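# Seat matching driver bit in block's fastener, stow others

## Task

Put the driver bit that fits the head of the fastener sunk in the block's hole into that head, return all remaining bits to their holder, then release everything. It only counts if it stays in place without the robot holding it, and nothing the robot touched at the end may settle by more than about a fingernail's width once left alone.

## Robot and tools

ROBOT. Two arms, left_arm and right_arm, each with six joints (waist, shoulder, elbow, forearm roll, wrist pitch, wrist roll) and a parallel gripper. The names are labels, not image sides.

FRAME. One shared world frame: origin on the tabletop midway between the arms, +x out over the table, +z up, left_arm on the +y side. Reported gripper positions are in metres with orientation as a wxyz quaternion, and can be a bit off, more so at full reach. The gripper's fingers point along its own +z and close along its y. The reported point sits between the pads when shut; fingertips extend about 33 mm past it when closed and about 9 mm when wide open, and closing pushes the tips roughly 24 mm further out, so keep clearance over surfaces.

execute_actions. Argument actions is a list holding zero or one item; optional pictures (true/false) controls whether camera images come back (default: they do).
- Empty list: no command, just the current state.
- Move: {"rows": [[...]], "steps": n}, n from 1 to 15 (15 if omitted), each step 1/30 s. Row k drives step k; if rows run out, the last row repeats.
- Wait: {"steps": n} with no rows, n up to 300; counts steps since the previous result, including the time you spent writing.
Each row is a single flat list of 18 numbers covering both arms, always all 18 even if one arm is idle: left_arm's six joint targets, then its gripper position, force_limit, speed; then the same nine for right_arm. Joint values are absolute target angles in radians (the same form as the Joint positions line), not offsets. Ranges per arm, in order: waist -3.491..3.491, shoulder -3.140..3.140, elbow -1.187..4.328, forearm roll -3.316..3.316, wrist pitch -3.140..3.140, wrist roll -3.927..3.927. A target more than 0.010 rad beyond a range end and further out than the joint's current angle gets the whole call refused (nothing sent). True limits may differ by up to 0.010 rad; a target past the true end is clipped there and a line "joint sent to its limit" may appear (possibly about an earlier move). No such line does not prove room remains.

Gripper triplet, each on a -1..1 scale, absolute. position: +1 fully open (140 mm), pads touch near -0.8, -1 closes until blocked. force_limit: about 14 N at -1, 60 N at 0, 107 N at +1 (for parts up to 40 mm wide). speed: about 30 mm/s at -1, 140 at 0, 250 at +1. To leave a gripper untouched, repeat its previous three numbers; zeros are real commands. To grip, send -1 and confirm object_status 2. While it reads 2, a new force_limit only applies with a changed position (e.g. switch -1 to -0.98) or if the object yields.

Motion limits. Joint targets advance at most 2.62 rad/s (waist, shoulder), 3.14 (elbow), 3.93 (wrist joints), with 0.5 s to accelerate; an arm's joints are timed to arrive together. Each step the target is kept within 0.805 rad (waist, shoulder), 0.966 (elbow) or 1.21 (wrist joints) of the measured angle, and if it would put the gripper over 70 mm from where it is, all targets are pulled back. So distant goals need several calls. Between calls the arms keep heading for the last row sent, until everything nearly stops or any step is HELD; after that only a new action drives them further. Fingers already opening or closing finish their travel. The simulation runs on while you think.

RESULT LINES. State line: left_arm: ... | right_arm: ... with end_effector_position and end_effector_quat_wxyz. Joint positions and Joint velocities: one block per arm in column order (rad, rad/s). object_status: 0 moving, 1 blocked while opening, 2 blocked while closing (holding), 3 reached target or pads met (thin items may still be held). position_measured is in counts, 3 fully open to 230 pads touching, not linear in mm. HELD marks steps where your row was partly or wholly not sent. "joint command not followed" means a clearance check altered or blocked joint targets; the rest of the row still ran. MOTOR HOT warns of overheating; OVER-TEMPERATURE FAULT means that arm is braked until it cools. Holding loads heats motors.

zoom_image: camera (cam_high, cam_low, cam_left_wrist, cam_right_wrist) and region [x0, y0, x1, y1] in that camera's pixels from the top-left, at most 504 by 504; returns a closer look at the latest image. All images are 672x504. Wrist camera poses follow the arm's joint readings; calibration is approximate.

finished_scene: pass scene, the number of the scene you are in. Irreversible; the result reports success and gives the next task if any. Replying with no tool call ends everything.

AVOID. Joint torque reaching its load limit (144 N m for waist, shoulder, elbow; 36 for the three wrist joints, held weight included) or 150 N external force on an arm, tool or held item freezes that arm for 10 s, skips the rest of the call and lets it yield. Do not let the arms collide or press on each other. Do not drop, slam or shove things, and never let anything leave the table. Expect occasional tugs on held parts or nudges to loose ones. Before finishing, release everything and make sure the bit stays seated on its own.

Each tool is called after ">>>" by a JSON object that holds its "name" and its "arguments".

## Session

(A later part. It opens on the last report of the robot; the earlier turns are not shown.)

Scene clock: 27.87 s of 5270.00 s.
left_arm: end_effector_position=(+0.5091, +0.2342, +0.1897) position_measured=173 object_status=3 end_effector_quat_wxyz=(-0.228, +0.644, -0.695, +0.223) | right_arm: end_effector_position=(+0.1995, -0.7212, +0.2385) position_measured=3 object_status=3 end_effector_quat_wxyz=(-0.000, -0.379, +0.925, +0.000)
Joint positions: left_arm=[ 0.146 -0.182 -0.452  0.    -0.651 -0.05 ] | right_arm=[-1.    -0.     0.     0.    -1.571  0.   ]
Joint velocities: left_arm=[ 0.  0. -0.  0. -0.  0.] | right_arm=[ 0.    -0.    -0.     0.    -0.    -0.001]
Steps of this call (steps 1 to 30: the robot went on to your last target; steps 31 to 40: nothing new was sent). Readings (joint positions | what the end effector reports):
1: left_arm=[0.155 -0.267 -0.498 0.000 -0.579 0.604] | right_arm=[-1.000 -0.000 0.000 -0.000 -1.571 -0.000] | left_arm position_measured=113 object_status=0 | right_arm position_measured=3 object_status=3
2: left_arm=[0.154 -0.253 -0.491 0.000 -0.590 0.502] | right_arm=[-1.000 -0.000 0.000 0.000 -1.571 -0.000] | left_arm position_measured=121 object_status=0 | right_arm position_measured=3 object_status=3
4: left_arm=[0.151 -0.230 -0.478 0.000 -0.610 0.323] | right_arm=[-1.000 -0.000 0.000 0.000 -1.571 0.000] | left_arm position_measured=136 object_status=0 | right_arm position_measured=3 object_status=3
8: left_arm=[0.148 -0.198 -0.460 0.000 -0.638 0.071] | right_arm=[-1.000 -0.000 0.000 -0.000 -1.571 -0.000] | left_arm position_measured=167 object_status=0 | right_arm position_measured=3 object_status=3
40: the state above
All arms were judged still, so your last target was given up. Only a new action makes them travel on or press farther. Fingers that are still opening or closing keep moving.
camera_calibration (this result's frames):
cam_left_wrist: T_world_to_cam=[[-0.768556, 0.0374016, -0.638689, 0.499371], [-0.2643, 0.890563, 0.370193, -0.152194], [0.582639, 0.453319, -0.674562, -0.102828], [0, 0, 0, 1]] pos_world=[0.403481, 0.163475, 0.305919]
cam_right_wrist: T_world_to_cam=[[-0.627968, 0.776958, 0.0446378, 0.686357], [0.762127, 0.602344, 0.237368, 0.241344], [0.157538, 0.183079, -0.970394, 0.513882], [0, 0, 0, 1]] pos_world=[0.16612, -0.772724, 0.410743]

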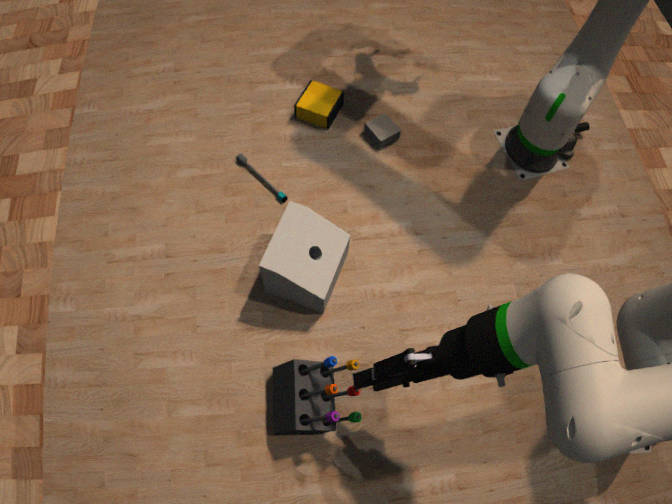

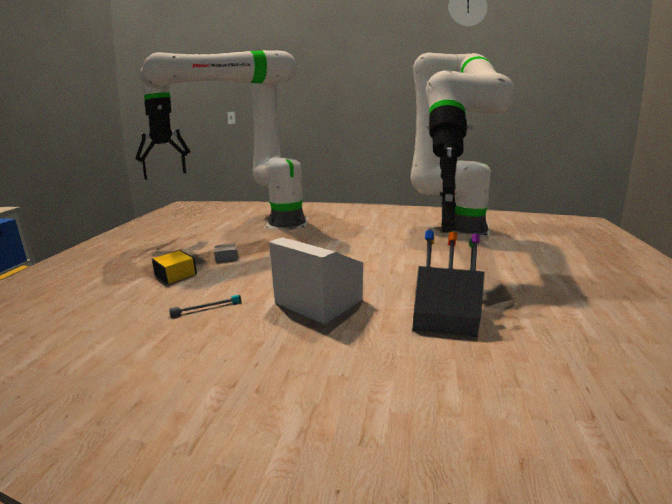

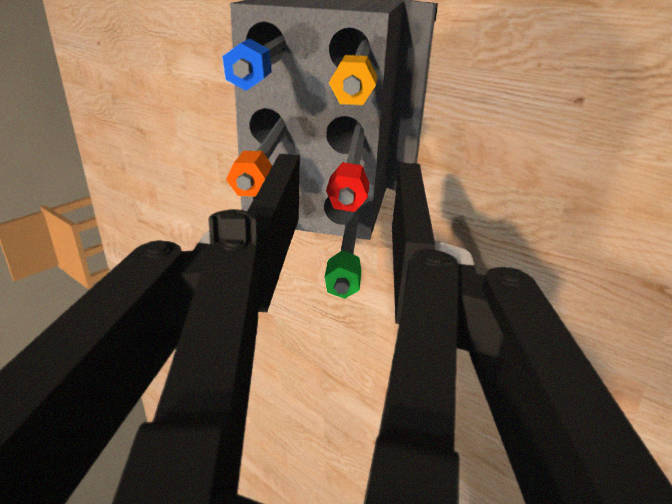

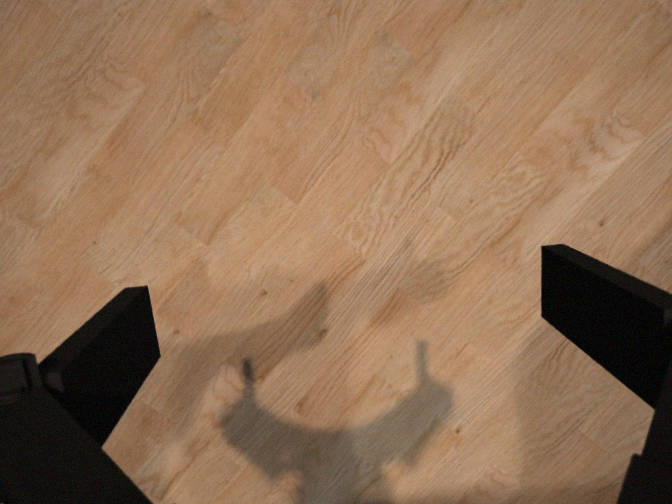

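>>> {"name": "execute_actions", "arguments": {"actions": [{"rows":[[0.169,-0.07,-0.448,0,-0.543,-0.05,-0.35,0,0,-1.0,0,0,0,-1.5708,0,1,0,0]]}], "pictures": false}}

>>> {"name": "execute_actions", "arguments": {"actions": [{"steps":20}]}}

Scene clock: 29.73 s of 5270.00 s.
left_arm: end_effector_position=(+0.5430, +0.2469, +0.1515) position_measured=173 object_status=3 end_effector_quat_wxyz=(-0.231, +0.652, -0.688, +0.220) | right_arm: end_effector_position=(+0.1995, -0.7212, +0.2385) position_measured=3 object_status=3 end_effector_quat_wxyz=(-0.000, -0.379, +0.925, +0.000)
Joint positions: left_arm=[ 0.169 -0.07  -0.448 -0.    -0.543 -0.05 ] | right_arm=[-1.    -0.     0.     0.    -1.571 -0.   ]
Joint velocities: left_arm=[ 0.     0.     0.    -0.001 -0.    -0.   ] | right_arm=[-0.    -0.    -0.001  0.001 -0.    -0.001]
Steps of this call (steps 1 to 41: nothing new was sent; steps 42 to 56: all 15 steps of this action). Readings (joint positions | what the end effector reports):
42: left_arm=[0.146 -0.182 -0.452 -0.000 -0.651 -0.050] | right_arm=[-1.000 -0.000 -0.000 -0.000 -1.571 0.000] | left_arm position_measured=173 object_status=3 | right_arm position_measured=3 object_status=3
43: left_arm=[0.146 -0.178 -0.452 -0.000 -0.648 -0.050] | right_arm=[-1.000 -0.000 0.000 0.000 -1.571 0.000] | left_arm position_measured=173 object_status=3 | right_arm position_measured=3 object_status=3
45: left_arm=[0.151 -0.155 -0.451 -0.000 -0.625 -0.050] | right_arm=[-1.000 -0.000 0.000 0.000 -1.571 0.000] | left_arm position_measured=173 object_status=3 | right_arm position_measured=3 object_status=3
49: left_arm=[0.167 -0.079 -0.448 -0.000 -0.552 -0.050] | right_arm=[-1.000 -0.000 0.000 0.000 -1.571 0.000] | left_arm position_measured=173 object_status=3 | right_arm position_measured=3 object_status=3
56: the state above

Scene clock: 30.40 s of 5270.00 s.
left_arm: end_effector_position=(+0.5430, +0.2469, +0.1515) position_measured=173 object_status=3 end_effector_quat_wxyz=(-0.231, +0.652, -0.688, +0.220) | right_arm: end_effector_position=(+0.1995, -0.7212, +0.2385) position_measured=3 object_status=3 end_effector_quat_wxyz=(-0.000, -0.379, +0.925, +0.000)
Joint positions: left_arm=[ 0.169 -0.07  -0.448 -0.    -0.543 -0.05 ] | right_arm=[-1.    -0.    -0.     0.    -1.571  0.   ]
Joint velocities: left_arm=[-0.     0.001  0.     0.     0.    -0.   ] | right_arm=[-0.001 -0.    -0.001  0.     0.     0.002]
Steps of this call (steps 1 to 15: the robot went on to your last target; steps 16 to 20: nothing new was sent). Readings (joint positions | what the end effector reports):
1: left_arm=[0.169 -0.070 -0.448 -0.000 -0.543 -0.050] | right_arm=[-1.000 -0.000 0.000 0.000 -1.571 -0.000] | left_arm position_measured=173 object_status=3 | right_arm position_measured=3 object_status=3
2: left_arm=[0.169 -0.070 -0.448 -0.000 -0.543 -0.050] | right_arm=[-1.000 -0.000 0.000 -0.000 -1.571 0.000] | left_arm position_measured=173 object_status=3 | right_arm position_measured=3 object_status=3
4: left_arm=[0.169 -0.070 -0.448 -0.000 -0.543 -0.050] | right_arm=[-1.000 -0.000 0.000 0.000 -1.571 0.000] | left_arm position_measured=173 object_status=3 | right_arm position_measured=3 object_status=3
8: left_arm=[0.169 -0.070 -0.448 -0.000 -0.543 -0.050] | right_arm=[-1.000 -0.000 0.000 0.000 -1.571 -0.000] | left_arm position_measured=173 object_status=3 | right_arm position_measured=3 object_status=3
20: the state above
All arms were judged still, so your last target was given up. Only a new action makes them travel on or press farther. Fingers that are still opening or closing keep moving.
camera_calibration (this result's frames):
cam_left_wrist: T_world_to_cam=[[-0.769167, 0.0197787, -0.638742, 0.505295], [-0.284715, 0.884232, 0.370231, -0.127688], [0.572119, 0.466629, -0.674491, -0.1517], [0, 0, 0, 1]] pos_world=[0.439092, 0.173699, 0.267707]
cam_right_wrist: T_world_to_cam=[[-0.627968, 0.776958, 0.0446379, 0.686357], [0.762127, 0.602344, 0.237368, 0.241344], [0.157538, 0.183079, -0.970394, 0.513882], [0, 0, 0, 1]] pos_world=[0.16612, -0.772724, 0.410743]

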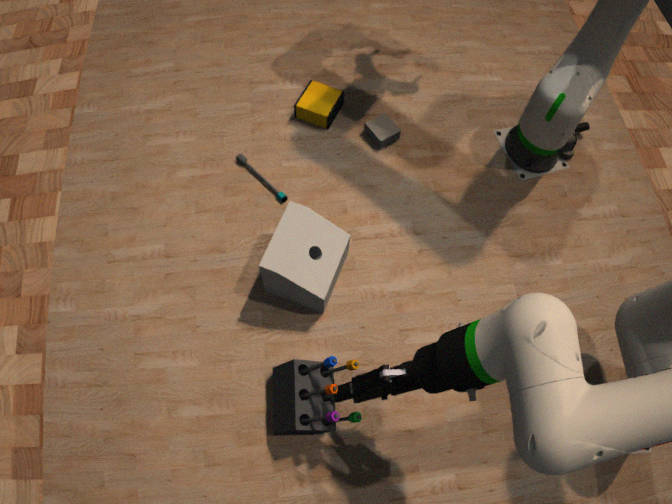

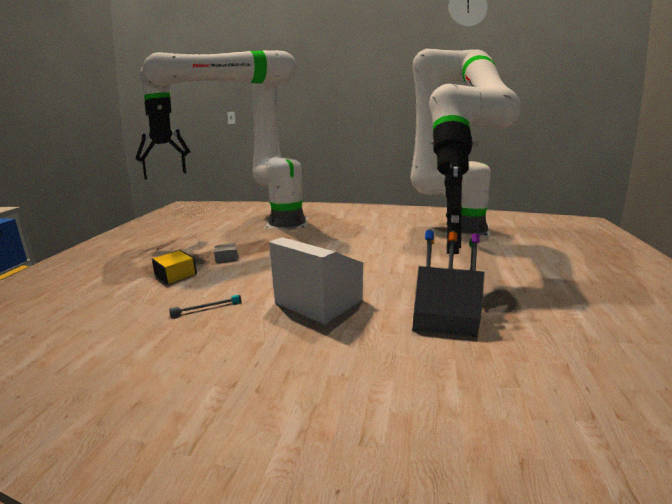

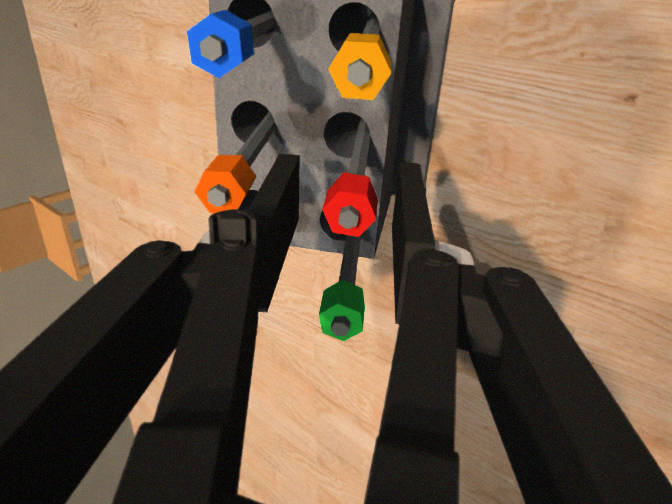

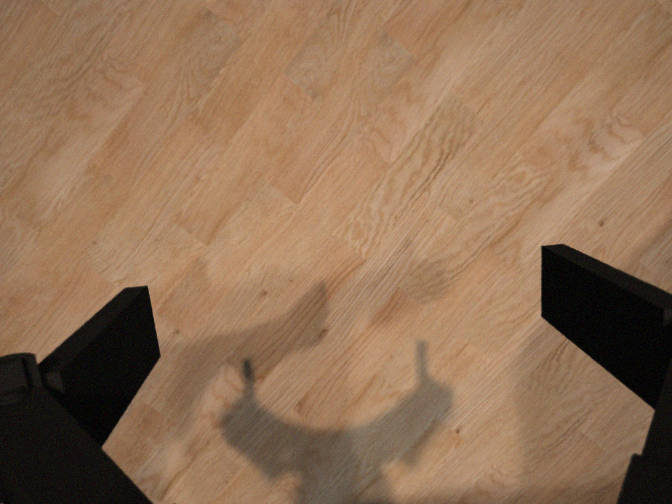

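>>> {"name": "execute_actions", "arguments": {"actions": [{"rows":[[0.169,-0.045,-0.447,0,-0.519,-0.05,-0.35,0,0,-1.0,0,0,0,-1.5708,0,1,0,0]],"steps":10}], "pictures": false}}

>>> {"name": "execute_actions", "arguments": {"actions": [{"rows":[[0.169,-0.045,-0.447,0,-0.519,-0.05,-1,0,0,-1.0,0,0,0,-1.5708,0,1,0,0]]}], "pictures": false}}

>>> {"name": "execute_actions", "arguments": {"actions": [{"rows":[[0.169,-0.182,-0.452,0,-0.651,-0.05,-1,0,0,-1.0,0,0,0,-1.5708,0,1,0,0]]}], "pictures": false}}

>>> {"name": "execute_actions", "arguments": {"actions": [{"rows":[[0.169,-0.36,-0.415,0,-0.866,-0.05,-1,0,0,-1.0,0,0,0,-1.5708,0,1,0,0]]}]}}

Scene clock: 31.77 s of 5270.00 s.
left_arm: end_effector_position=(+0.5493, +0.2468, +0.1425) position_measured=173 object_status=3 end_effector_quat_wxyz=(-0.231, +0.652, -0.688, +0.220) | right_arm: end_effector_position=(+0.1995, -0.7212, +0.2385) position_measured=3 object_status=3 end_effector_quat_wxyz=(-0.000, -0.379, +0.925, +0.000)
Joint positions: left_arm=[ 0.169 -0.045 -0.447  0.    -0.519 -0.05 ] | right_arm=[-1.    -0.     0.     0.    -1.571  0.   ]
Joint velocities: left_arm=[-0.     0.001  0.    -0.    -0.    -0.   ] | right_arm=[ 0.001 -0.    -0.    -0.     0.    -0.001]
Steps of this call (steps 1 to 31: nothing new was sent; steps 32 to 41: all 10 steps of this action). Readings (joint positions | what the end effector reports):
32: left_arm=[0.169 -0.070 -0.448 0.000 -0.543 -0.050] | right_arm=[-1.000 -0.000 0.000 0.000 -1.571 0.000] | left_arm position_measured=173 object_status=3 | right_arm position_measured=3 object_status=3
33: left_arm=[0.169 -0.066 -0.448 0.000 -0.539 -0.050] | right_arm=[-1.000 -0.000 -0.000 0.000 -1.571 -0.000] | left_arm position_measured=173 object_status=3 | right_arm position_measured=3 object_status=3
35: left_arm=[0.169 -0.050 -0.448 0.000 -0.524 -0.050] | right_arm=[-1.000 -0.000 0.000 0.000 -1.571 0.000] | left_arm position_measured=173 object_status=3 | right_arm position_measured=3 object_status=3
39: left_arm=[0.169 -0.045 -0.447 0.000 -0.519 -0.050] | right_arm=[-1.000 -0.000 0.000 0.000 -1.571 0.000] | left_arm position_measured=173 object_status=3 | right_arm position_measured=3 object_status=3
41: the state above

Scene clock: 32.27 s of 5270.00 s.
left_arm: end_effector_position=(+0.5493, +0.2468, +0.1425) position_measured=208 object_status=2 end_effector_quat_wxyz=(-0.231, +0.652, -0.688, +0.220) | right_arm: end_effector_position=(+0.1995, -0.7212, +0.2385) position_measured=3 object_status=3 end_effector_quat_wxyz=(-0.000, -0.379, +0.925, +0.000)
Joint positions: left_arm=[ 0.169 -0.045 -0.447  0.    -0.519 -0.05 ] | right_arm=[-1.    -0.     0.     0.    -1.571  0.   ]
Joint velocities: left_arm=[ 0.    -0.001  0.     0.     0.001 -0.   ] | right_arm=[-0.    -0.    -0.001 -0.001  0.001 -0.   ]
Steps of this call (steps 1 to 15: all 15 steps of this action). Readings (joint positions | what the end effector reports):
1: left_arm=[0.169 -0.045 -0.447 0.000 -0.519 -0.050] | right_arm=[-1.000 -0.000 -0.000 -0.000 -1.571 -0.000] | left_arm position_measured=173 object_status=0 | right_arm position_measured=3 object_status=3
2: left_arm=[0.169 -0.045 -0.447 0.000 -0.519 -0.050] | right_arm=[-1.000 -0.000 0.000 0.000 -1.571 -0.000] | left_arm position_measured=177 object_status=0 | right_arm position_measured=3 object_status=3
4: left_arm=[0.169 -0.045 -0.447 0.000 -0.519 -0.050] | right_arm=[-1.000 -0.000 0.000 0.000 -1.571 -0.000] | left_arm position_measured=192 object_status=0 | right_arm position_measured=3 object_status=3
8: left_arm=[0.169 -0.045 -0.447 0.000 -0.519 -0.050] | right_arm=[-1.000 -0.000 0.000 -0.000 -1.571 -0.000] | left_arm position_measured=208 object_status=0 | right_arm position_measured=3 object_status=3
15: the state above

Scene clock: 32.77 s of 5270.00 s.
left_arm: end_effector_position=(+0.5122, +0.2470, +0.1895) position_measured=208 object_status=2 end_effector_quat_wxyz=(-0.231, +0.652, -0.688, +0.220) | right_arm: end_effector_position=(+0.1995, -0.7212, +0.2385) position_measured=3 object_status=3 end_effector_quat_wxyz=(-0.000, -0.379, +0.925, +0.000)
Joint positions: left_arm=[ 0.169 -0.182 -0.452 -0.    -0.651 -0.05 ] | right_arm=[-1.    -0.     0.    -0.    -1.571 -0.   ]
Joint velocities: left_arm=[-0.    -0.    -0.    -0.001  0.001 -0.   ] | right_arm=[-0.    -0.    -0.001 -0.    -0.001 -0.001]
Steps of this call (steps 1 to 15: all 15 steps of this action). Readings (joint positions | what the end effector reports):
1: left_arm=[0.169 -0.045 -0.447 0.000 -0.519 -0.050] | right_arm=[-1.000 -0.000 0.000 0.000 -1.571 0.000] | left_arm position_measured=208 object_status=2 | right_arm position_measured=3 object_status=3
2: left_arm=[0.169 -0.048 -0.447 0.000 -0.522 -0.050] | right_arm=[-1.000 -0.000 0.000 -0.000 -1.571 -0.000] | left_arm position_measured=208 object_status=2 | right_arm position_measured=3 object_status=3
4: left_arm=[0.169 -0.072 -0.448 0.000 -0.545 -0.050] | right_arm=[-1.000 -0.000 0.000 0.000 -1.571 0.000] | left_arm position_measured=208 object_status=2 | right_arm position_measured=3 object_status=3
8: left_arm=[0.169 -0.161 -0.451 0.000 -0.630 -0.050] | right_arm=[-1.000 -0.000 0.000 0.000 -1.571 -0.000] | left_arm position_measured=208 object_status=2 | right_arm position_measured=3 object_status=3
15: the state above

Scene clock: 33.27 s of 5270.00 s.
left_arm: end_effector_position=(+0.4570, +0.2472, +0.2610) position_measured=208 object_status=2 end_effector_quat_wxyz=(-0.231, +0.652, -0.688, +0.220) | right_arm: end_effector_position=(+0.1995, -0.7212, +0.2385) position_measured=3 object_status=3 end_effector_quat_wxyz=(-0.000, -0.379, +0.925, +0.000)
Joint positions: left_arm=[ 0.169 -0.36  -0.415 -0.    -0.866 -0.05 ] | right_arm=[-1.    -0.     0.     0.    -1.571 -0.   ]
Joint velocities: left_arm=[-0.    -0.002 -0.    -0.    -0.002  0.   ] | right_arm=[-0.001  0.    -0.001 -0.    -0.    -0.001]
Steps of this call (steps 1 to 15: all 15 steps of this action). Readings (joint positions | what the end effector reports):
1: left_arm=[0.169 -0.182 -0.452 -0.000 -0.651 -0.050] | right_arm=[-1.000 -0.000 0.000 0.000 -1.571 0.000] | left_arm position_measured=208 object_status=2 | right_arm position_measured=3 object_status=3
2: left_arm=[0.169 -0.185 -0.452 -0.000 -0.655 -0.050] | right_arm=[-1.000 -0.000 -0.000 0.000 -1.571 -0.000] | left_arm position_measured=208 object_status=2 | right_arm position_measured=3 object_status=3
4: left_arm=[0.169 -0.209 -0.447 -0.000 -0.684 -0.050] | right_arm=[-1.000 -0.000 -0.000 0.000 -1.571 -0.000] | left_arm position_measured=208 object_status=2 | right_arm position_measured=3 object_status=3
8: left_arm=[0.169 -0.311 -0.425 -0.000 -0.806 -0.050] | right_arm=[-1.000 -0.000 -0.000 -0.000 -1.571 0.000] | left_arm position_measured=208 object_status=2 | right_arm position_measured=3 object_status=3
15: the state above
camera_calibration (this result's frames):
cam_left_wrist: T_world_to_cam=[[-0.769388, 0.0197864, -0.638475, 0.509102], [-0.284568, 0.884243, 0.370319, -0.193118], [0.571894, 0.466608, -0.674695, -0.0285221], [0, 0, 0, 1]] pos_world=[0.353053, 0.173999, 0.37732]
cam_right_wrist: T_world_to_cam=[[-0.627968, 0.776958, 0.0446376, 0.686357], [0.762127, 0.602344, 0.237368, 0.241344], [0.157538, 0.183079, -0.970394, 0.513882], [0, 0, 0, 1]] pos_world=[0.16612, -0.772724, 0.410743]

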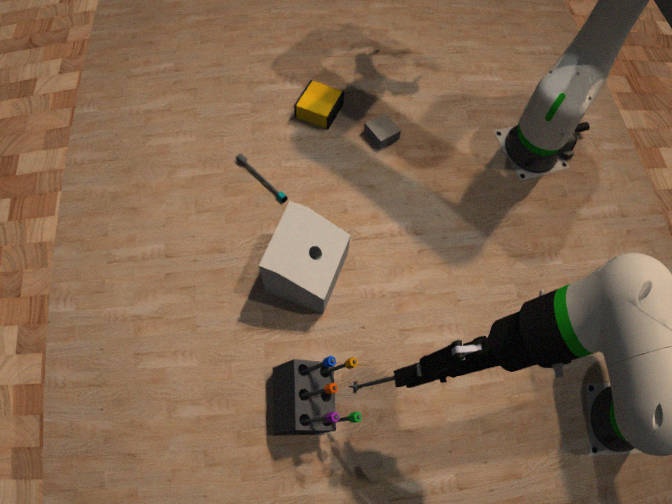

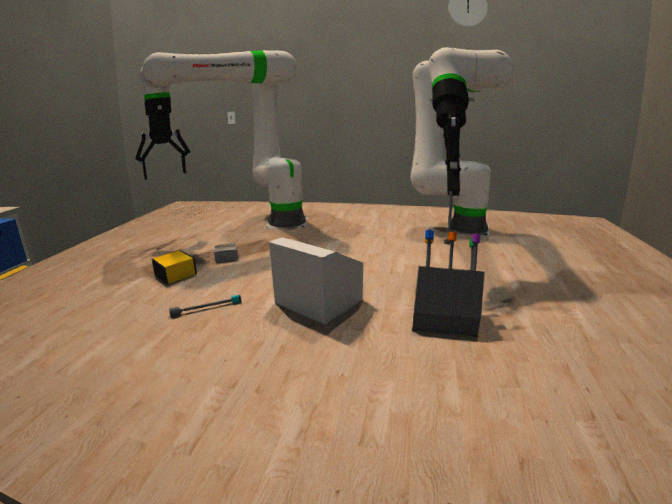

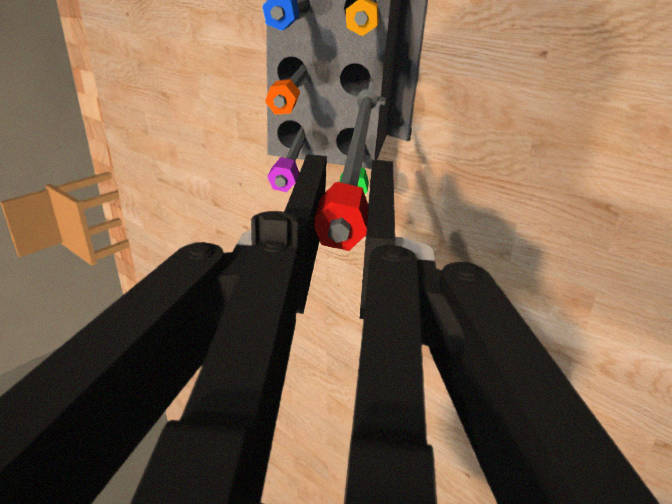

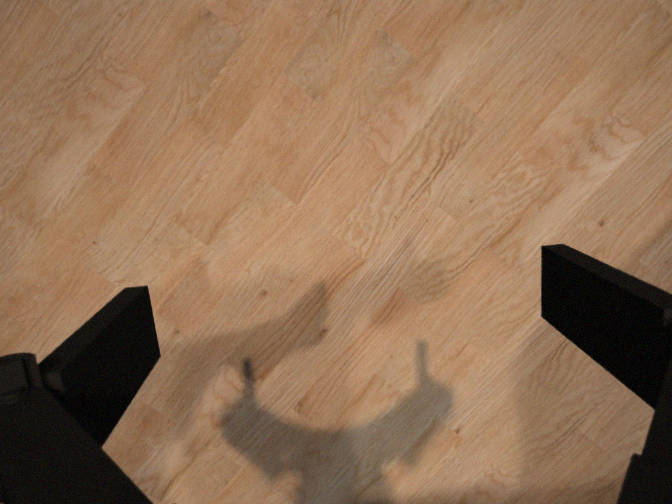

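>>> {"name": "zoom_image", "arguments": {"camera": "cam_left_wrist", "region": [320,60,420,140]}}

>>> {"name": "zoom_image", "arguments": {"camera": "cam_high", "region": [330,360,410,410]}}

Region (320, 60, 420, 140) of cam_left_wrist's 672x504 image, scaled by 5.040, with more detail than that image has; it fills the top 403 rows of this view, and the rest is white.

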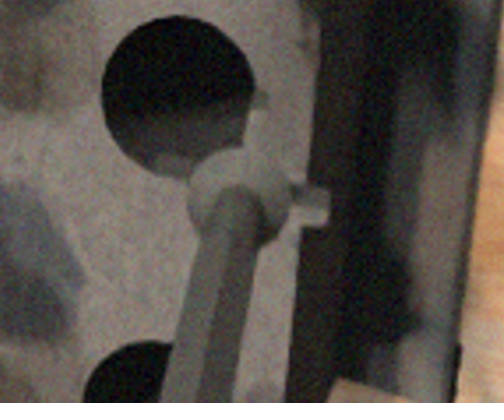

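Region (330, 360, 410, 410) of cam_high's 672x504 image, scaled by 6.300, with more detail than that image has; it fills the top 315 rows of this view, and the rest is white.

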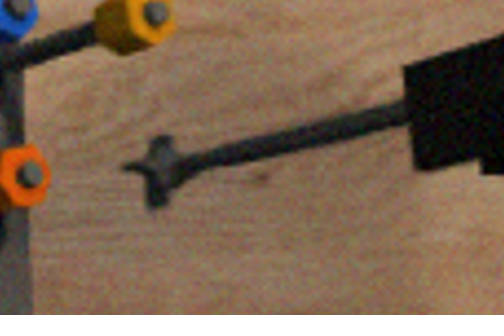

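>>> {"name": "execute_actions", "arguments": {"actions": [{"rows":[[0.169,-0.5,-0.3,0,-1.1,-0.05,-1,0,0,-1.0,0,0,0,-1.5708,0,1,0,0]]}], "pictures": false}}

>>> {"name": "execute_actions", "arguments": {"actions": [{"rows":[[-0.239,-0.3,-0.15,0,-1.1,-0.07,-1,0,0,-1.0,0,0,0,-1.5708,0,1,0,0]]}], "pictures": false}}

>>> {"name": "execute_actions", "arguments": {"actions": [{"rows":[[-0.239,0.111,0.09,0,-1.03,-0.07,-1,0,0,-1.0,0,0,0,-1.5708,0,1,0,0]]}], "pictures": false}}

>>> {"name": "execute_actions", "arguments": {"actions": [{"steps":25}]}}

Scene clock: 35.97 s of 5270.00 s.
left_arm: end_effector_position=(+0.4028, +0.2473, +0.3508) position_measured=208 object_status=2 end_effector_quat_wxyz=(-0.238, +0.650, -0.685, +0.227) | right_arm: end_effector_position=(+0.1995, -0.7212, +0.2385) position_measured=3 object_status=3 end_effector_quat_wxyz=(-0.000, -0.379, +0.925, +0.000)
Joint positions: left_arm=[ 0.169 -0.5   -0.3    0.    -1.1   -0.05 ] | right_arm=[-1.    -0.    -0.     0.    -1.571 -0.   ]
Joint velocities: left_arm=[ 0.    -0.     0.002  0.    -0.001  0.   ] | right_arm=[-0.     0.    -0.001  0.001  0.    -0.   ]
Steps of this call (steps 1 to 15: the robot went on to your last target; steps 16 to 66: nothing new was sent; steps 67 to 81: all 15 steps of this action). Readings (joint positions | what the end effector reports):
67: left_arm=[0.169 -0.360 -0.415 0.000 -0.866 -0.050] | right_arm=[-1.000 -0.000 0.000 0.000 -1.571 0.000] | left_arm position_measured=208 object_status=2 | right_arm position_measured=3 object_status=3
68: left_arm=[0.169 -0.363 -0.413 0.000 -0.872 -0.050] | right_arm=[-1.000 -0.000 0.000 0.000 -1.571 0.000] | left_arm position_measured=208 object_status=2 | right_arm position_measured=3 object_status=3
70: left_arm=[0.169 -0.384 -0.395 0.000 -0.907 -0.050] | right_arm=[-1.000 -0.000 -0.000 0.000 -1.571 -0.000] | left_arm position_measured=208 object_status=2 | right_arm position_measured=3 object_status=3
74: left_arm=[0.169 -0.465 -0.328 0.000 -1.042 -0.050] | right_arm=[-1.000 -0.000 -0.000 0.000 -1.571 -0.000] | left_arm position_measured=208 object_status=2 | right_arm position_measured=3 object_status=3
81: the state above

Scene clock: 36.47 s of 5270.00 s.
left_arm: end_effector_position=(+0.3847, +0.0902, +0.3519) position_measured=208 object_status=2 end_effector_quat_wxyz=(+0.187, -0.523, +0.794, -0.247) | right_arm: end_effector_position=(+0.1995, -0.7212, +0.2385) position_measured=3 object_status=3 end_effector_quat_wxyz=(-0.000, -0.379, +0.925, +0.000)
Joint positions: left_arm=[-0.166 -0.335 -0.177  0.    -1.1   -0.066] | right_arm=[-1.    -0.     0.     0.    -1.571 -0.   ]
Joint velocities: left_arm=[-0.778  0.377  0.285  0.002  0.    -0.038] | right_arm=[ 0.001 -0.     0.004  0.    -0.    -0.   ]
Steps of this call (steps 1 to 15: all 15 steps of this action). Readings (joint positions | what the end effector reports):
1: left_arm=[0.169 -0.500 -0.300 0.000 -1.100 -0.050] | right_arm=[-1.000 -0.000 0.000 0.000 -1.571 -0.000] | left_arm position_measured=208 object_status=2 | right_arm position_measured=3 object_status=3
2: left_arm=[0.165 -0.498 -0.299 0.000 -1.100 -0.050] | right_arm=[-1.000 -0.000 0.000 0.000 -1.571 -0.000] | left_arm position_measured=208 object_status=2 | right_arm position_measured=3 object_status=3
4: left_arm=[0.142 -0.486 -0.290 0.000 -1.100 -0.051] | right_arm=[-1.000 -0.000 -0.000 0.000 -1.571 -0.000] | left_arm position_measured=208 object_status=2 | right_arm position_measured=3 object_status=3
8: left_arm=[0.034 -0.433 -0.250 0.000 -1.100 -0.057] | right_arm=[-1.000 -0.000 0.000 0.000 -1.571 0.000] | left_arm position_measured=208 object_status=2 | right_arm position_measured=3 object_status=3
15: the state above

Scene clock: 36.97 s of 5270.00 s.
left_arm: end_effector_position=(+0.4935, +0.0034, +0.2822) position_measured=208 object_status=2 end_effector_quat_wxyz=(+0.150, -0.500, +0.826, -0.213) | right_arm: end_effector_position=(+0.1995, -0.7212, +0.2385) position_measured=3 object_status=3 end_effector_quat_wxyz=(-0.000, -0.379, +0.925, +0.000)
Joint positions: left_arm=[-0.238  0.08   0.072 -0.    -1.035 -0.07 ] | right_arm=[-1.    -0.     0.     0.    -1.571  0.   ]
Joint velocities: left_arm=[-0.013  0.553  0.318  0.002  0.094 -0.002] | right_arm=[-0.     0.     0.    -0.     0.    -0.001]
Steps of this call (steps 1 to 15: all 15 steps of this action). Readings (joint positions | what the end effector reports):
1: left_arm=[-0.191 -0.323 -0.168 0.000 -1.100 -0.068] | right_arm=[-1.000 -0.000 0.000 0.000 -1.571 0.000] | left_arm position_measured=208 object_status=2 | right_arm position_measured=3 object_status=3
2: left_arm=[-0.210 -0.309 -0.157 0.000 -1.099 -0.068] | right_arm=[-1.000 -0.000 0.000 0.000 -1.571 0.000] | left_arm position_measured=208 object_status=2 | right_arm position_measured=3 object_status=3
4: left_arm=[-0.232 -0.264 -0.126 0.000 -1.093 -0.069] | right_arm=[-1.000 -0.000 -0.000 0.000 -1.571 0.000] | left_arm position_measured=208 object_status=2 | right_arm position_measured=3 object_status=3
8: left_arm=[-0.234 -0.129 -0.048 0.000 -1.071 -0.069] | right_arm=[-1.000 -0.000 0.000 0.000 -1.571 0.000] | left_arm position_measured=208 object_status=2 | right_arm position_measured=3 object_status=3
15: the state above

Scene clock: 37.80 s of 5270.00 s.
left_arm: end_effector_position=(+0.5027, -0.0012, +0.2740) position_measured=208 object_status=2 end_effector_quat_wxyz=(+0.148, -0.501, +0.827, -0.210) | right_arm: end_effector_position=(+0.1995, -0.7212, +0.2385) position_measured=3 object_status=3 end_effector_quat_wxyz=(-0.000, -0.379, +0.925, +0.000)
Joint positions: left_arm=[-0.239  0.111  0.09  -0.    -1.03  -0.07 ] | right_arm=[-1.    -0.     0.    -0.    -1.571  0.   ]
Joint velocities: left_arm=[ 0.     0.001  0.     0.001  0.001 -0.   ] | right_arm=[ 0.001  0.     0.002  0.     0.    -0.001]
Steps of this call (steps 1 to 25: the robot went on to your last target). Readings (joint positions | what the end effector reports):
1: left_arm=[-0.239 0.095 0.081 -0.000 -1.033 -0.070] | right_arm=[-1.000 -0.000 0.000 0.000 -1.571 -0.000] | left_arm position_measured=208 object_status=2 | right_arm position_measured=3 object_status=3
2: left_arm=[-0.239 0.106 0.087 -0.000 -1.031 -0.070] | right_arm=[-1.000 -0.000 -0.000 0.000 -1.571 0.000] | left_arm position_measured=208 object_status=2 | right_arm position_measured=3 object_status=3
4: left_arm=[-0.239 0.111 0.090 -0.000 -1.030 -0.070] | right_arm=[-1.000 -0.000 0.000 0.000 -1.571 0.000] | left_arm position_measured=208 object_status=2 | right_arm position_measured=3 object_status=3
8: left_arm=[-0.239 0.111 0.090 -0.000 -1.030 -0.070] | right_arm=[-1.000 -0.000 0.000 -0.000 -1.571 -0.000] | left_arm position_measured=208 object_status=2 | right_arm position_measured=3 object_status=3
25: the state above
camera_calibration (this result's frames):
cam_left_wrist: T_world_to_cam=[[-0.759727, 0.371987, -0.53333, 0.524251], [0.149752, 0.898248, 0.413188, -0.195356], [0.632764, 0.234042, -0.738129, 0.0564743], [0, 0, 0, 1]] pos_world=[0.391807, -0.0327535, 0.402003]
cam_right_wrist: T_world_to_cam=[[-0.627968, 0.776958, 0.0446377, 0.686357], [0.762127, 0.602344, 0.237368, 0.241344], [0.157538, 0.183079, -0.970394, 0.513882], [0, 0, 0, 1]] pos_world=[0.16612, -0.772724, 0.410743]

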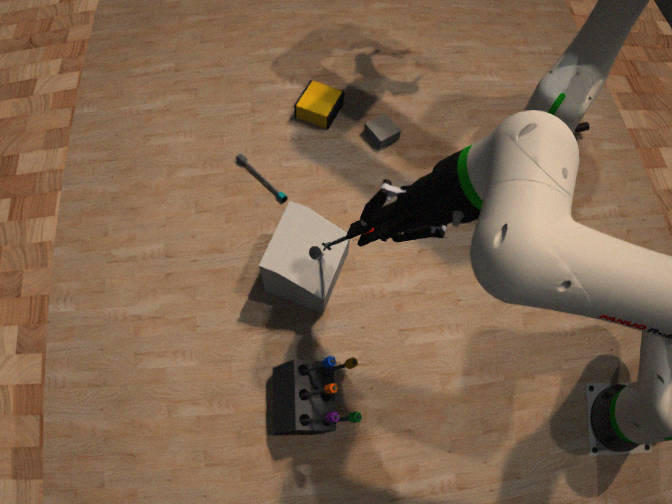

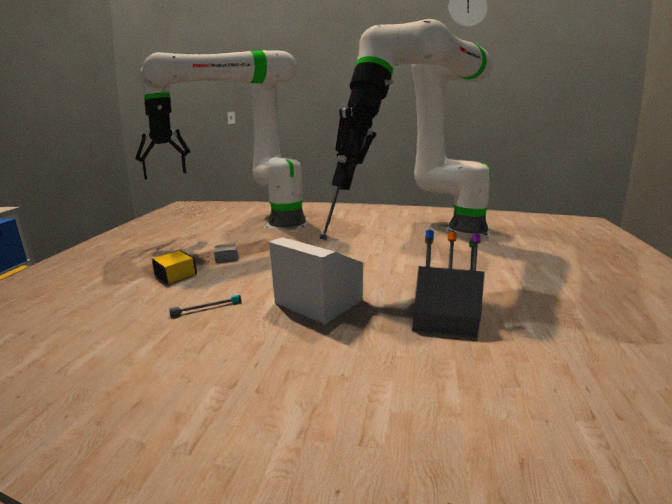

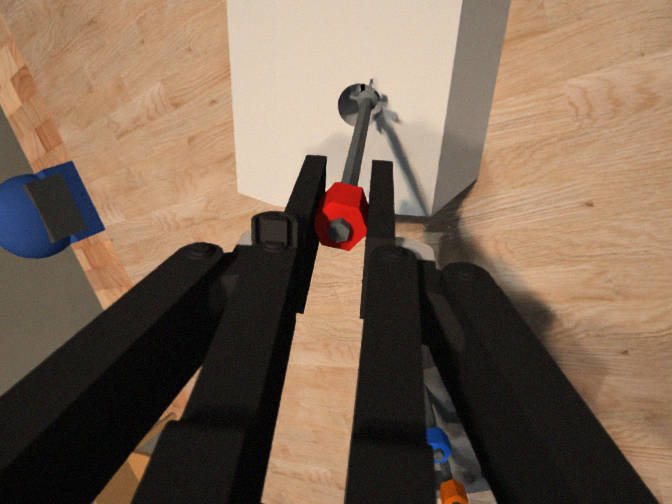

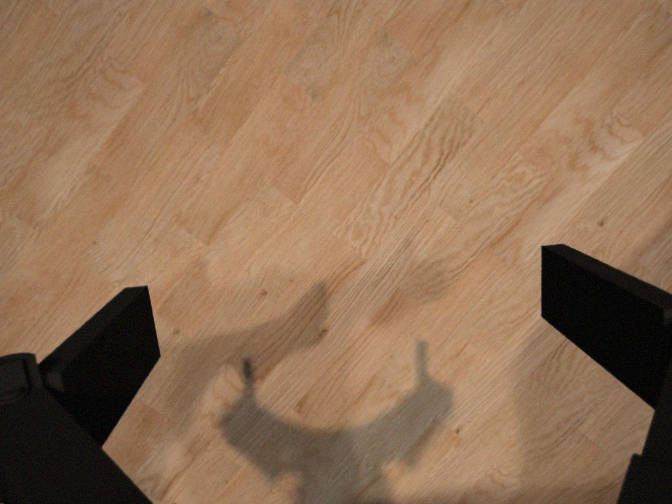

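>>> {"name": "execute_actions", "arguments": {"actions": [{"rows":[[-0.223,0.095,0.008,0,-0.904,-0.07,-1,0,0,-1.0,0,0,0,-1.5708,0,1,0,0]]}]}}

>>> {"name": "zoom_image", "arguments": {"camera": "cam_left_wrist", "region": [310,60,430,150]}}

Scene clock: 39.27 s of 5270.00 s.
left_arm: end_effector_position=(+0.5181, +0.0037, +0.2576) position_measured=208 object_status=2 end_effector_quat_wxyz=(+0.167, -0.503, +0.816, -0.232) | right_arm: end_effector_position=(+0.1995, -0.7212, +0.2385) position_measured=3 object_status=3 end_effector_quat_wxyz=(-0.000, -0.379, +0.925, +0.000)
Joint positions: left_arm=[-0.223  0.095  0.008 -0.    -0.904 -0.07 ] | right_arm=[-1.    -0.     0.     0.    -1.571  0.   ]
Joint velocities: left_arm=[ 0.    -0.    -0.    -0.001 -0.    -0.   ] | right_arm=[-0.     0.    -0.    -0.    -0.     0.001]
Steps of this call (steps 1 to 15: the robot went on to your last target; steps 16 to 29: nothing new was sent; steps 30 to 44: all 15 steps of this action). Readings (joint positions | what the end effector reports):
30: left_arm=[-0.239 0.111 0.090 -0.000 -1.030 -0.070] | right_arm=[-1.000 -0.000 -0.000 0.000 -1.571 0.000] | left_arm position_measured=208 object_status=2 | right_arm position_measured=3 object_status=3
31: left_arm=[-0.238 0.110 0.087 -0.000 -1.024 -0.070] | right_arm=[-1.000 -0.000 0.000 0.000 -1.571 0.000] | left_arm position_measured=208 object_status=2 | right_arm position_measured=3 object_status=3
33: left_arm=[-0.234 0.106 0.063 -0.000 -0.989 -0.070] | right_arm=[-1.000 -0.000 0.000 0.000 -1.571 -0.000] | left_arm position_measured=208 object_status=2 | right_arm position_measured=3 object_status=3
37: left_arm=[-0.223 0.095 0.010 -0.000 -0.907 -0.070] | right_arm=[-1.000 -0.000 0.000 0.000 -1.571 -0.000] | left_arm position_measured=208 object_status=2 | right_arm position_measured=3 object_status=3
44: the state above
camera_calibration (this result's frames):
cam_left_wrist: T_world_to_cam=[[-0.734662, 0.346847, -0.583068, 0.525284], [0.112837, 0.909932, 0.399112, -0.172532], [0.668983, 0.227421, -0.70763, 0.00683354], [0, 0, 0, 1]] pos_world=[0.400803, -0.0267543, 0.379972]
cam_right_wrist: T_world_to_cam=[[-0.627968, 0.776958, 0.0446377, 0.686357], [0.762127, 0.602344, 0.237368, 0.241344], [0.157538, 0.183079, -0.970394, 0.513882], [0, 0, 0, 1]] pos_world=[0.166119, -0.772724, 0.410743]

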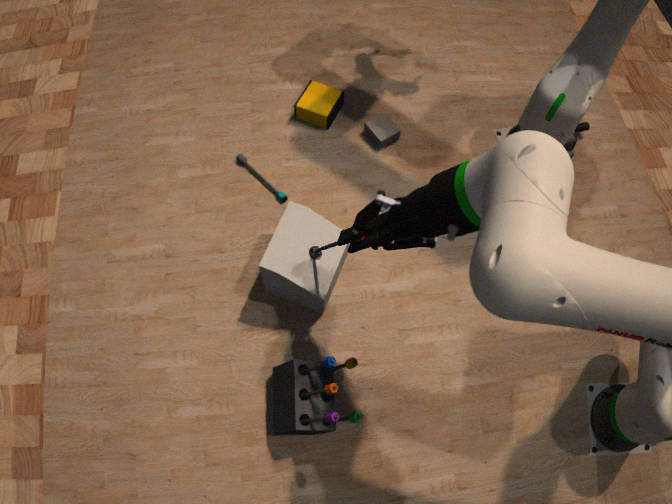

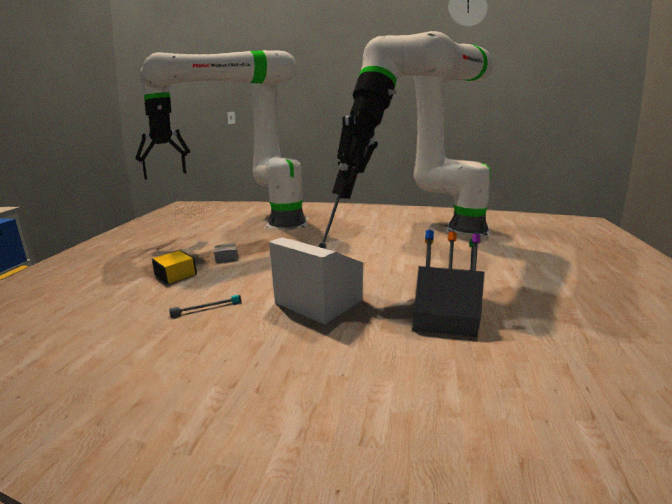

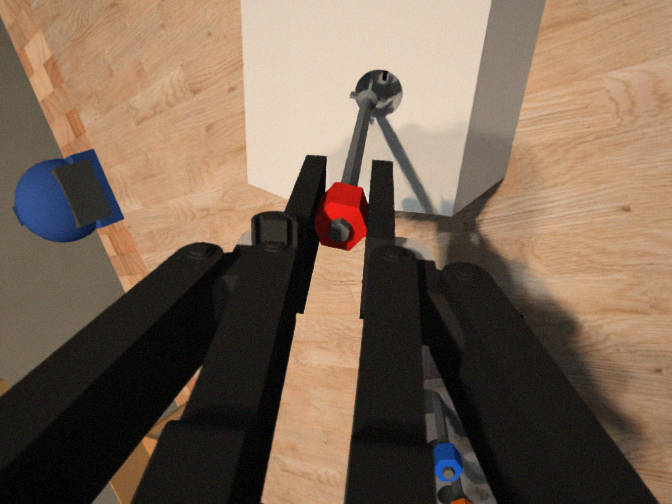

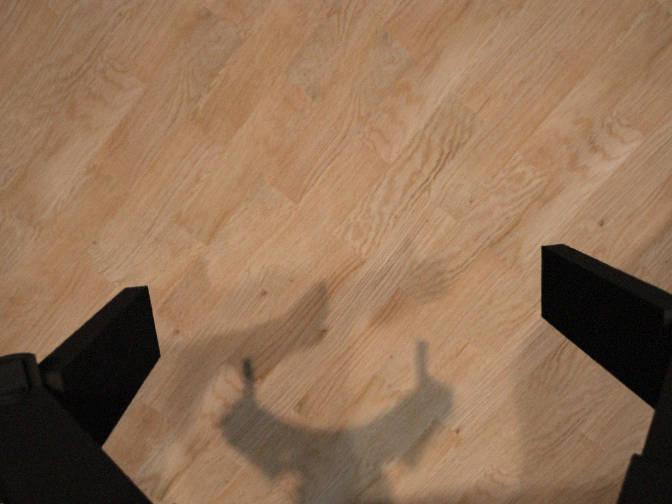

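Region (310, 60, 430, 150) of cam_left_wrist's 672x504 image, scaled by 4.200, with more detail than that image has; it fills the top 378 rows of this view, and the rest is white.

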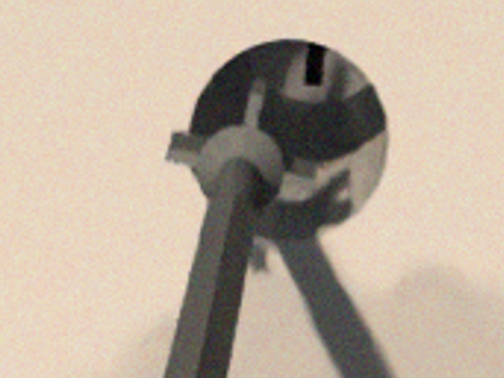

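>>> {"name": "execute_actions", "arguments": {"actions": [{"rows":[[-0.223,0.083,-0.0116,0,-0.896,-0.02,-1,0,0,-1.0,0,0,0,-1.5708,0,1,0,0]],"steps":8}], "pictures": false}}

>>> {"name": "execute_actions", "arguments": {"actions": [{"rows":[[-0.2245,0.1195,-0.023,0,-0.848,-0.02,-1,0,0,-1.0,0,0,0,-1.5708,0,1,0,0]]}]}}

>>> {"name": "zoom_image", "arguments": {"camera": "cam_left_wrist", "region": [310,60,430,150]}}

Scene clock: 40.77 s of 5270.00 s.
left_arm: end_effector_position=(+0.5134, +0.0056, +0.2548) position_measured=208 object_status=2 end_effector_quat_wxyz=(+0.161, -0.523, +0.803, -0.236) | right_arm: end_effector_position=(+0.1995, -0.7212, +0.2385) position_measured=3 object_status=3 end_effector_quat_wxyz=(-0.000, -0.379, +0.925, +0.000)
Joint positions: left_arm=[-0.223  0.083 -0.012 -0.    -0.896 -0.02 ] | right_arm=[-1.    -0.     0.    -0.    -1.571  0.   ]
Joint velocities: left_arm=[ 0.    -0.    -0.001  0.     0.001  0.004] | right_arm=[ 0.001  0.    -0.001  0.    -0.     0.   ]
Steps of this call (steps 1 to 15: the robot went on to your last target; steps 16 to 37: nothing new was sent; steps 38 to 45: all 8 steps of this action). Readings (joint positions | what the end effector reports):
38: left_arm=[-0.223 0.095 0.008 -0.000 -0.904 -0.070] | right_arm=[-1.000 -0.000 -0.000 0.000 -1.571 0.000] | left_arm position_measured=208 object_status=2 | right_arm position_measured=3 object_status=3
39: left_arm=[-0.223 0.094 0.006 -0.000 -0.903 -0.065] | right_arm=[-1.000 -0.000 0.000 0.000 -1.571 0.000] | left_arm position_measured=208 object_status=2 | right_arm position_measured=3 object_status=3
41: left_arm=[-0.223 0.087 -0.006 -0.000 -0.898 -0.035] | right_arm=[-1.000 -0.000 0.000 0.000 -1.571 -0.000] | left_arm position_measured=208 object_status=2 | right_arm position_measured=3 object_status=3
45: the state above

Scene clock: 41.27 s of 5270.00 s.
left_arm: end_effector_position=(+0.5243, -0.0000, +0.2328) position_measured=208 object_status=2 end_effector_quat_wxyz=(+0.161, -0.523, +0.803, -0.237) | right_arm: end_effector_position=(+0.1995, -0.7212, +0.2385) position_measured=3 object_status=3 end_effector_quat_wxyz=(-0.000, -0.379, +0.925, +0.000)
Joint positions: left_arm=[-0.225  0.12  -0.023  0.    -0.848 -0.02 ] | right_arm=[-1.    -0.     0.     0.    -1.571 -0.   ]
Joint velocities: left_arm=[-0.    -0.001 -0.     0.    -0.    -0.   ] | right_arm=[-0.001  0.     0.     0.     0.    -0.002]
Steps of this call (steps 1 to 15: all 15 steps of this action). Readings (joint positions | what the end effector reports):
1: left_arm=[-0.223 0.083 -0.012 -0.000 -0.896 -0.020] | right_arm=[-1.000 -0.000 -0.000 0.000 -1.571 0.000] | left_arm position_measured=208 object_status=2 | right_arm position_measured=3 object_status=3
2: left_arm=[-0.223 0.086 -0.012 0.000 -0.891 -0.020] | right_arm=[-1.000 -0.000 -0.000 0.000 -1.571 0.000] | left_arm position_measured=208 object_status=2 | right_arm position_measured=3 object_status=3
4: left_arm=[-0.224 0.107 -0.019 0.000 -0.864 -0.020] | right_arm=[-1.000 -0.000 0.000 -0.000 -1.571 -0.000] | left_arm position_measured=208 object_status=2 | right_arm position_measured=3 object_status=3
8: left_arm=[-0.224 0.120 -0.023 0.000 -0.848 -0.020] | right_arm=[-1.000 -0.000 -0.000 0.000 -1.571 0.000] | left_arm position_measured=208 object_status=2 | right_arm position_measured=3 object_status=3
15: the state above
camera_calibration (this result's frames):
cam_left_wrist: T_world_to_cam=[[-0.753742, 0.30195, -0.583695, 0.526861], [0.0798243, 0.923683, 0.374749, -0.136995], [0.652304, 0.235871, -0.720322, -0.00230979], [0, 0, 0, 1]] pos_world=[0.40956, -0.0320009, 0.357201]
cam_right_wrist: T_world_to_cam=[[-0.627968, 0.776958, 0.0446377, 0.686357], [0.762127, 0.602344, 0.237368, 0.241344], [0.157538, 0.183079, -0.970394, 0.513882], [0, 0, 0, 1]] pos_world=[0.16612, -0.772724, 0.410743]

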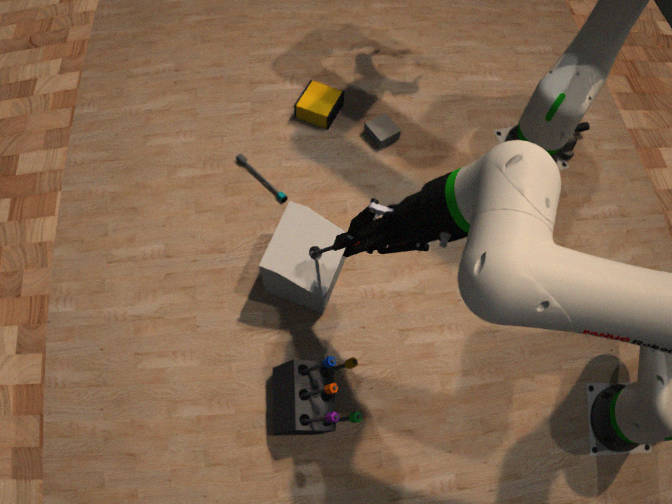

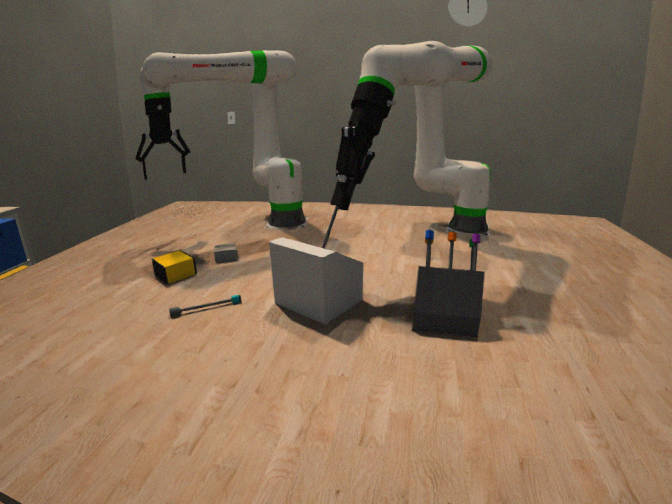

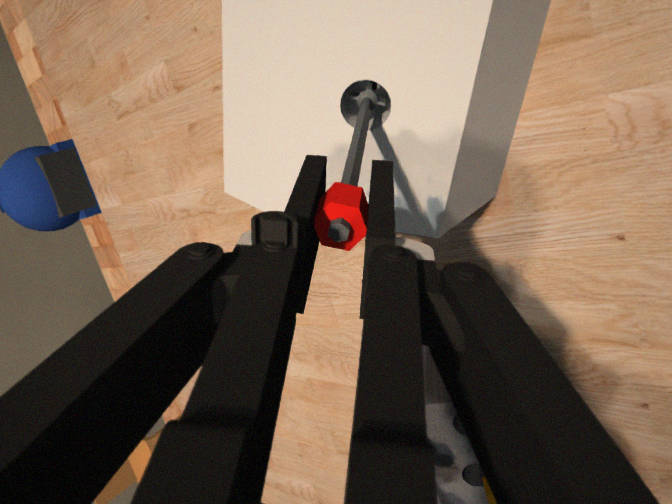

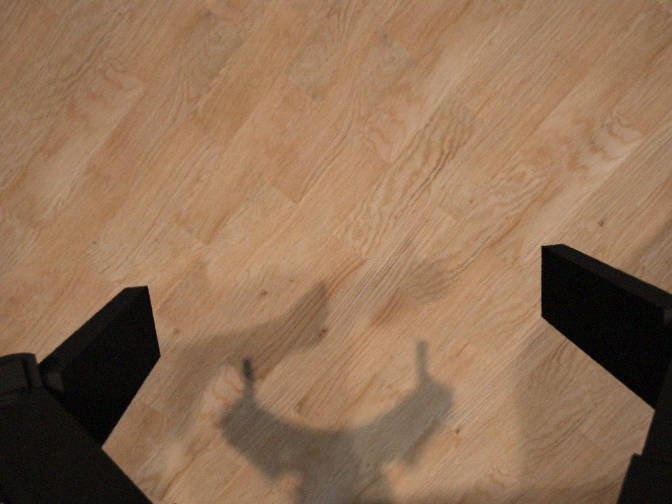

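Region (310, 60, 430, 150) of cam_left_wrist's 672x504 image, scaled by 4.200, with more detail than that image has; it fills the top 378 rows of this view, and the rest is white.

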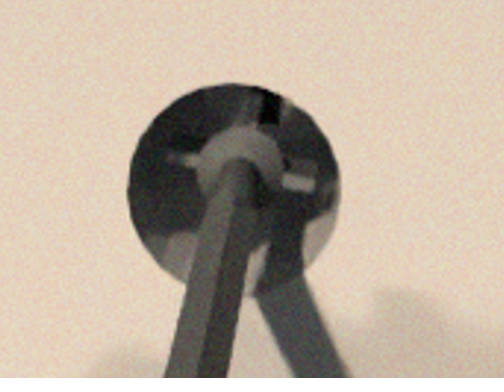

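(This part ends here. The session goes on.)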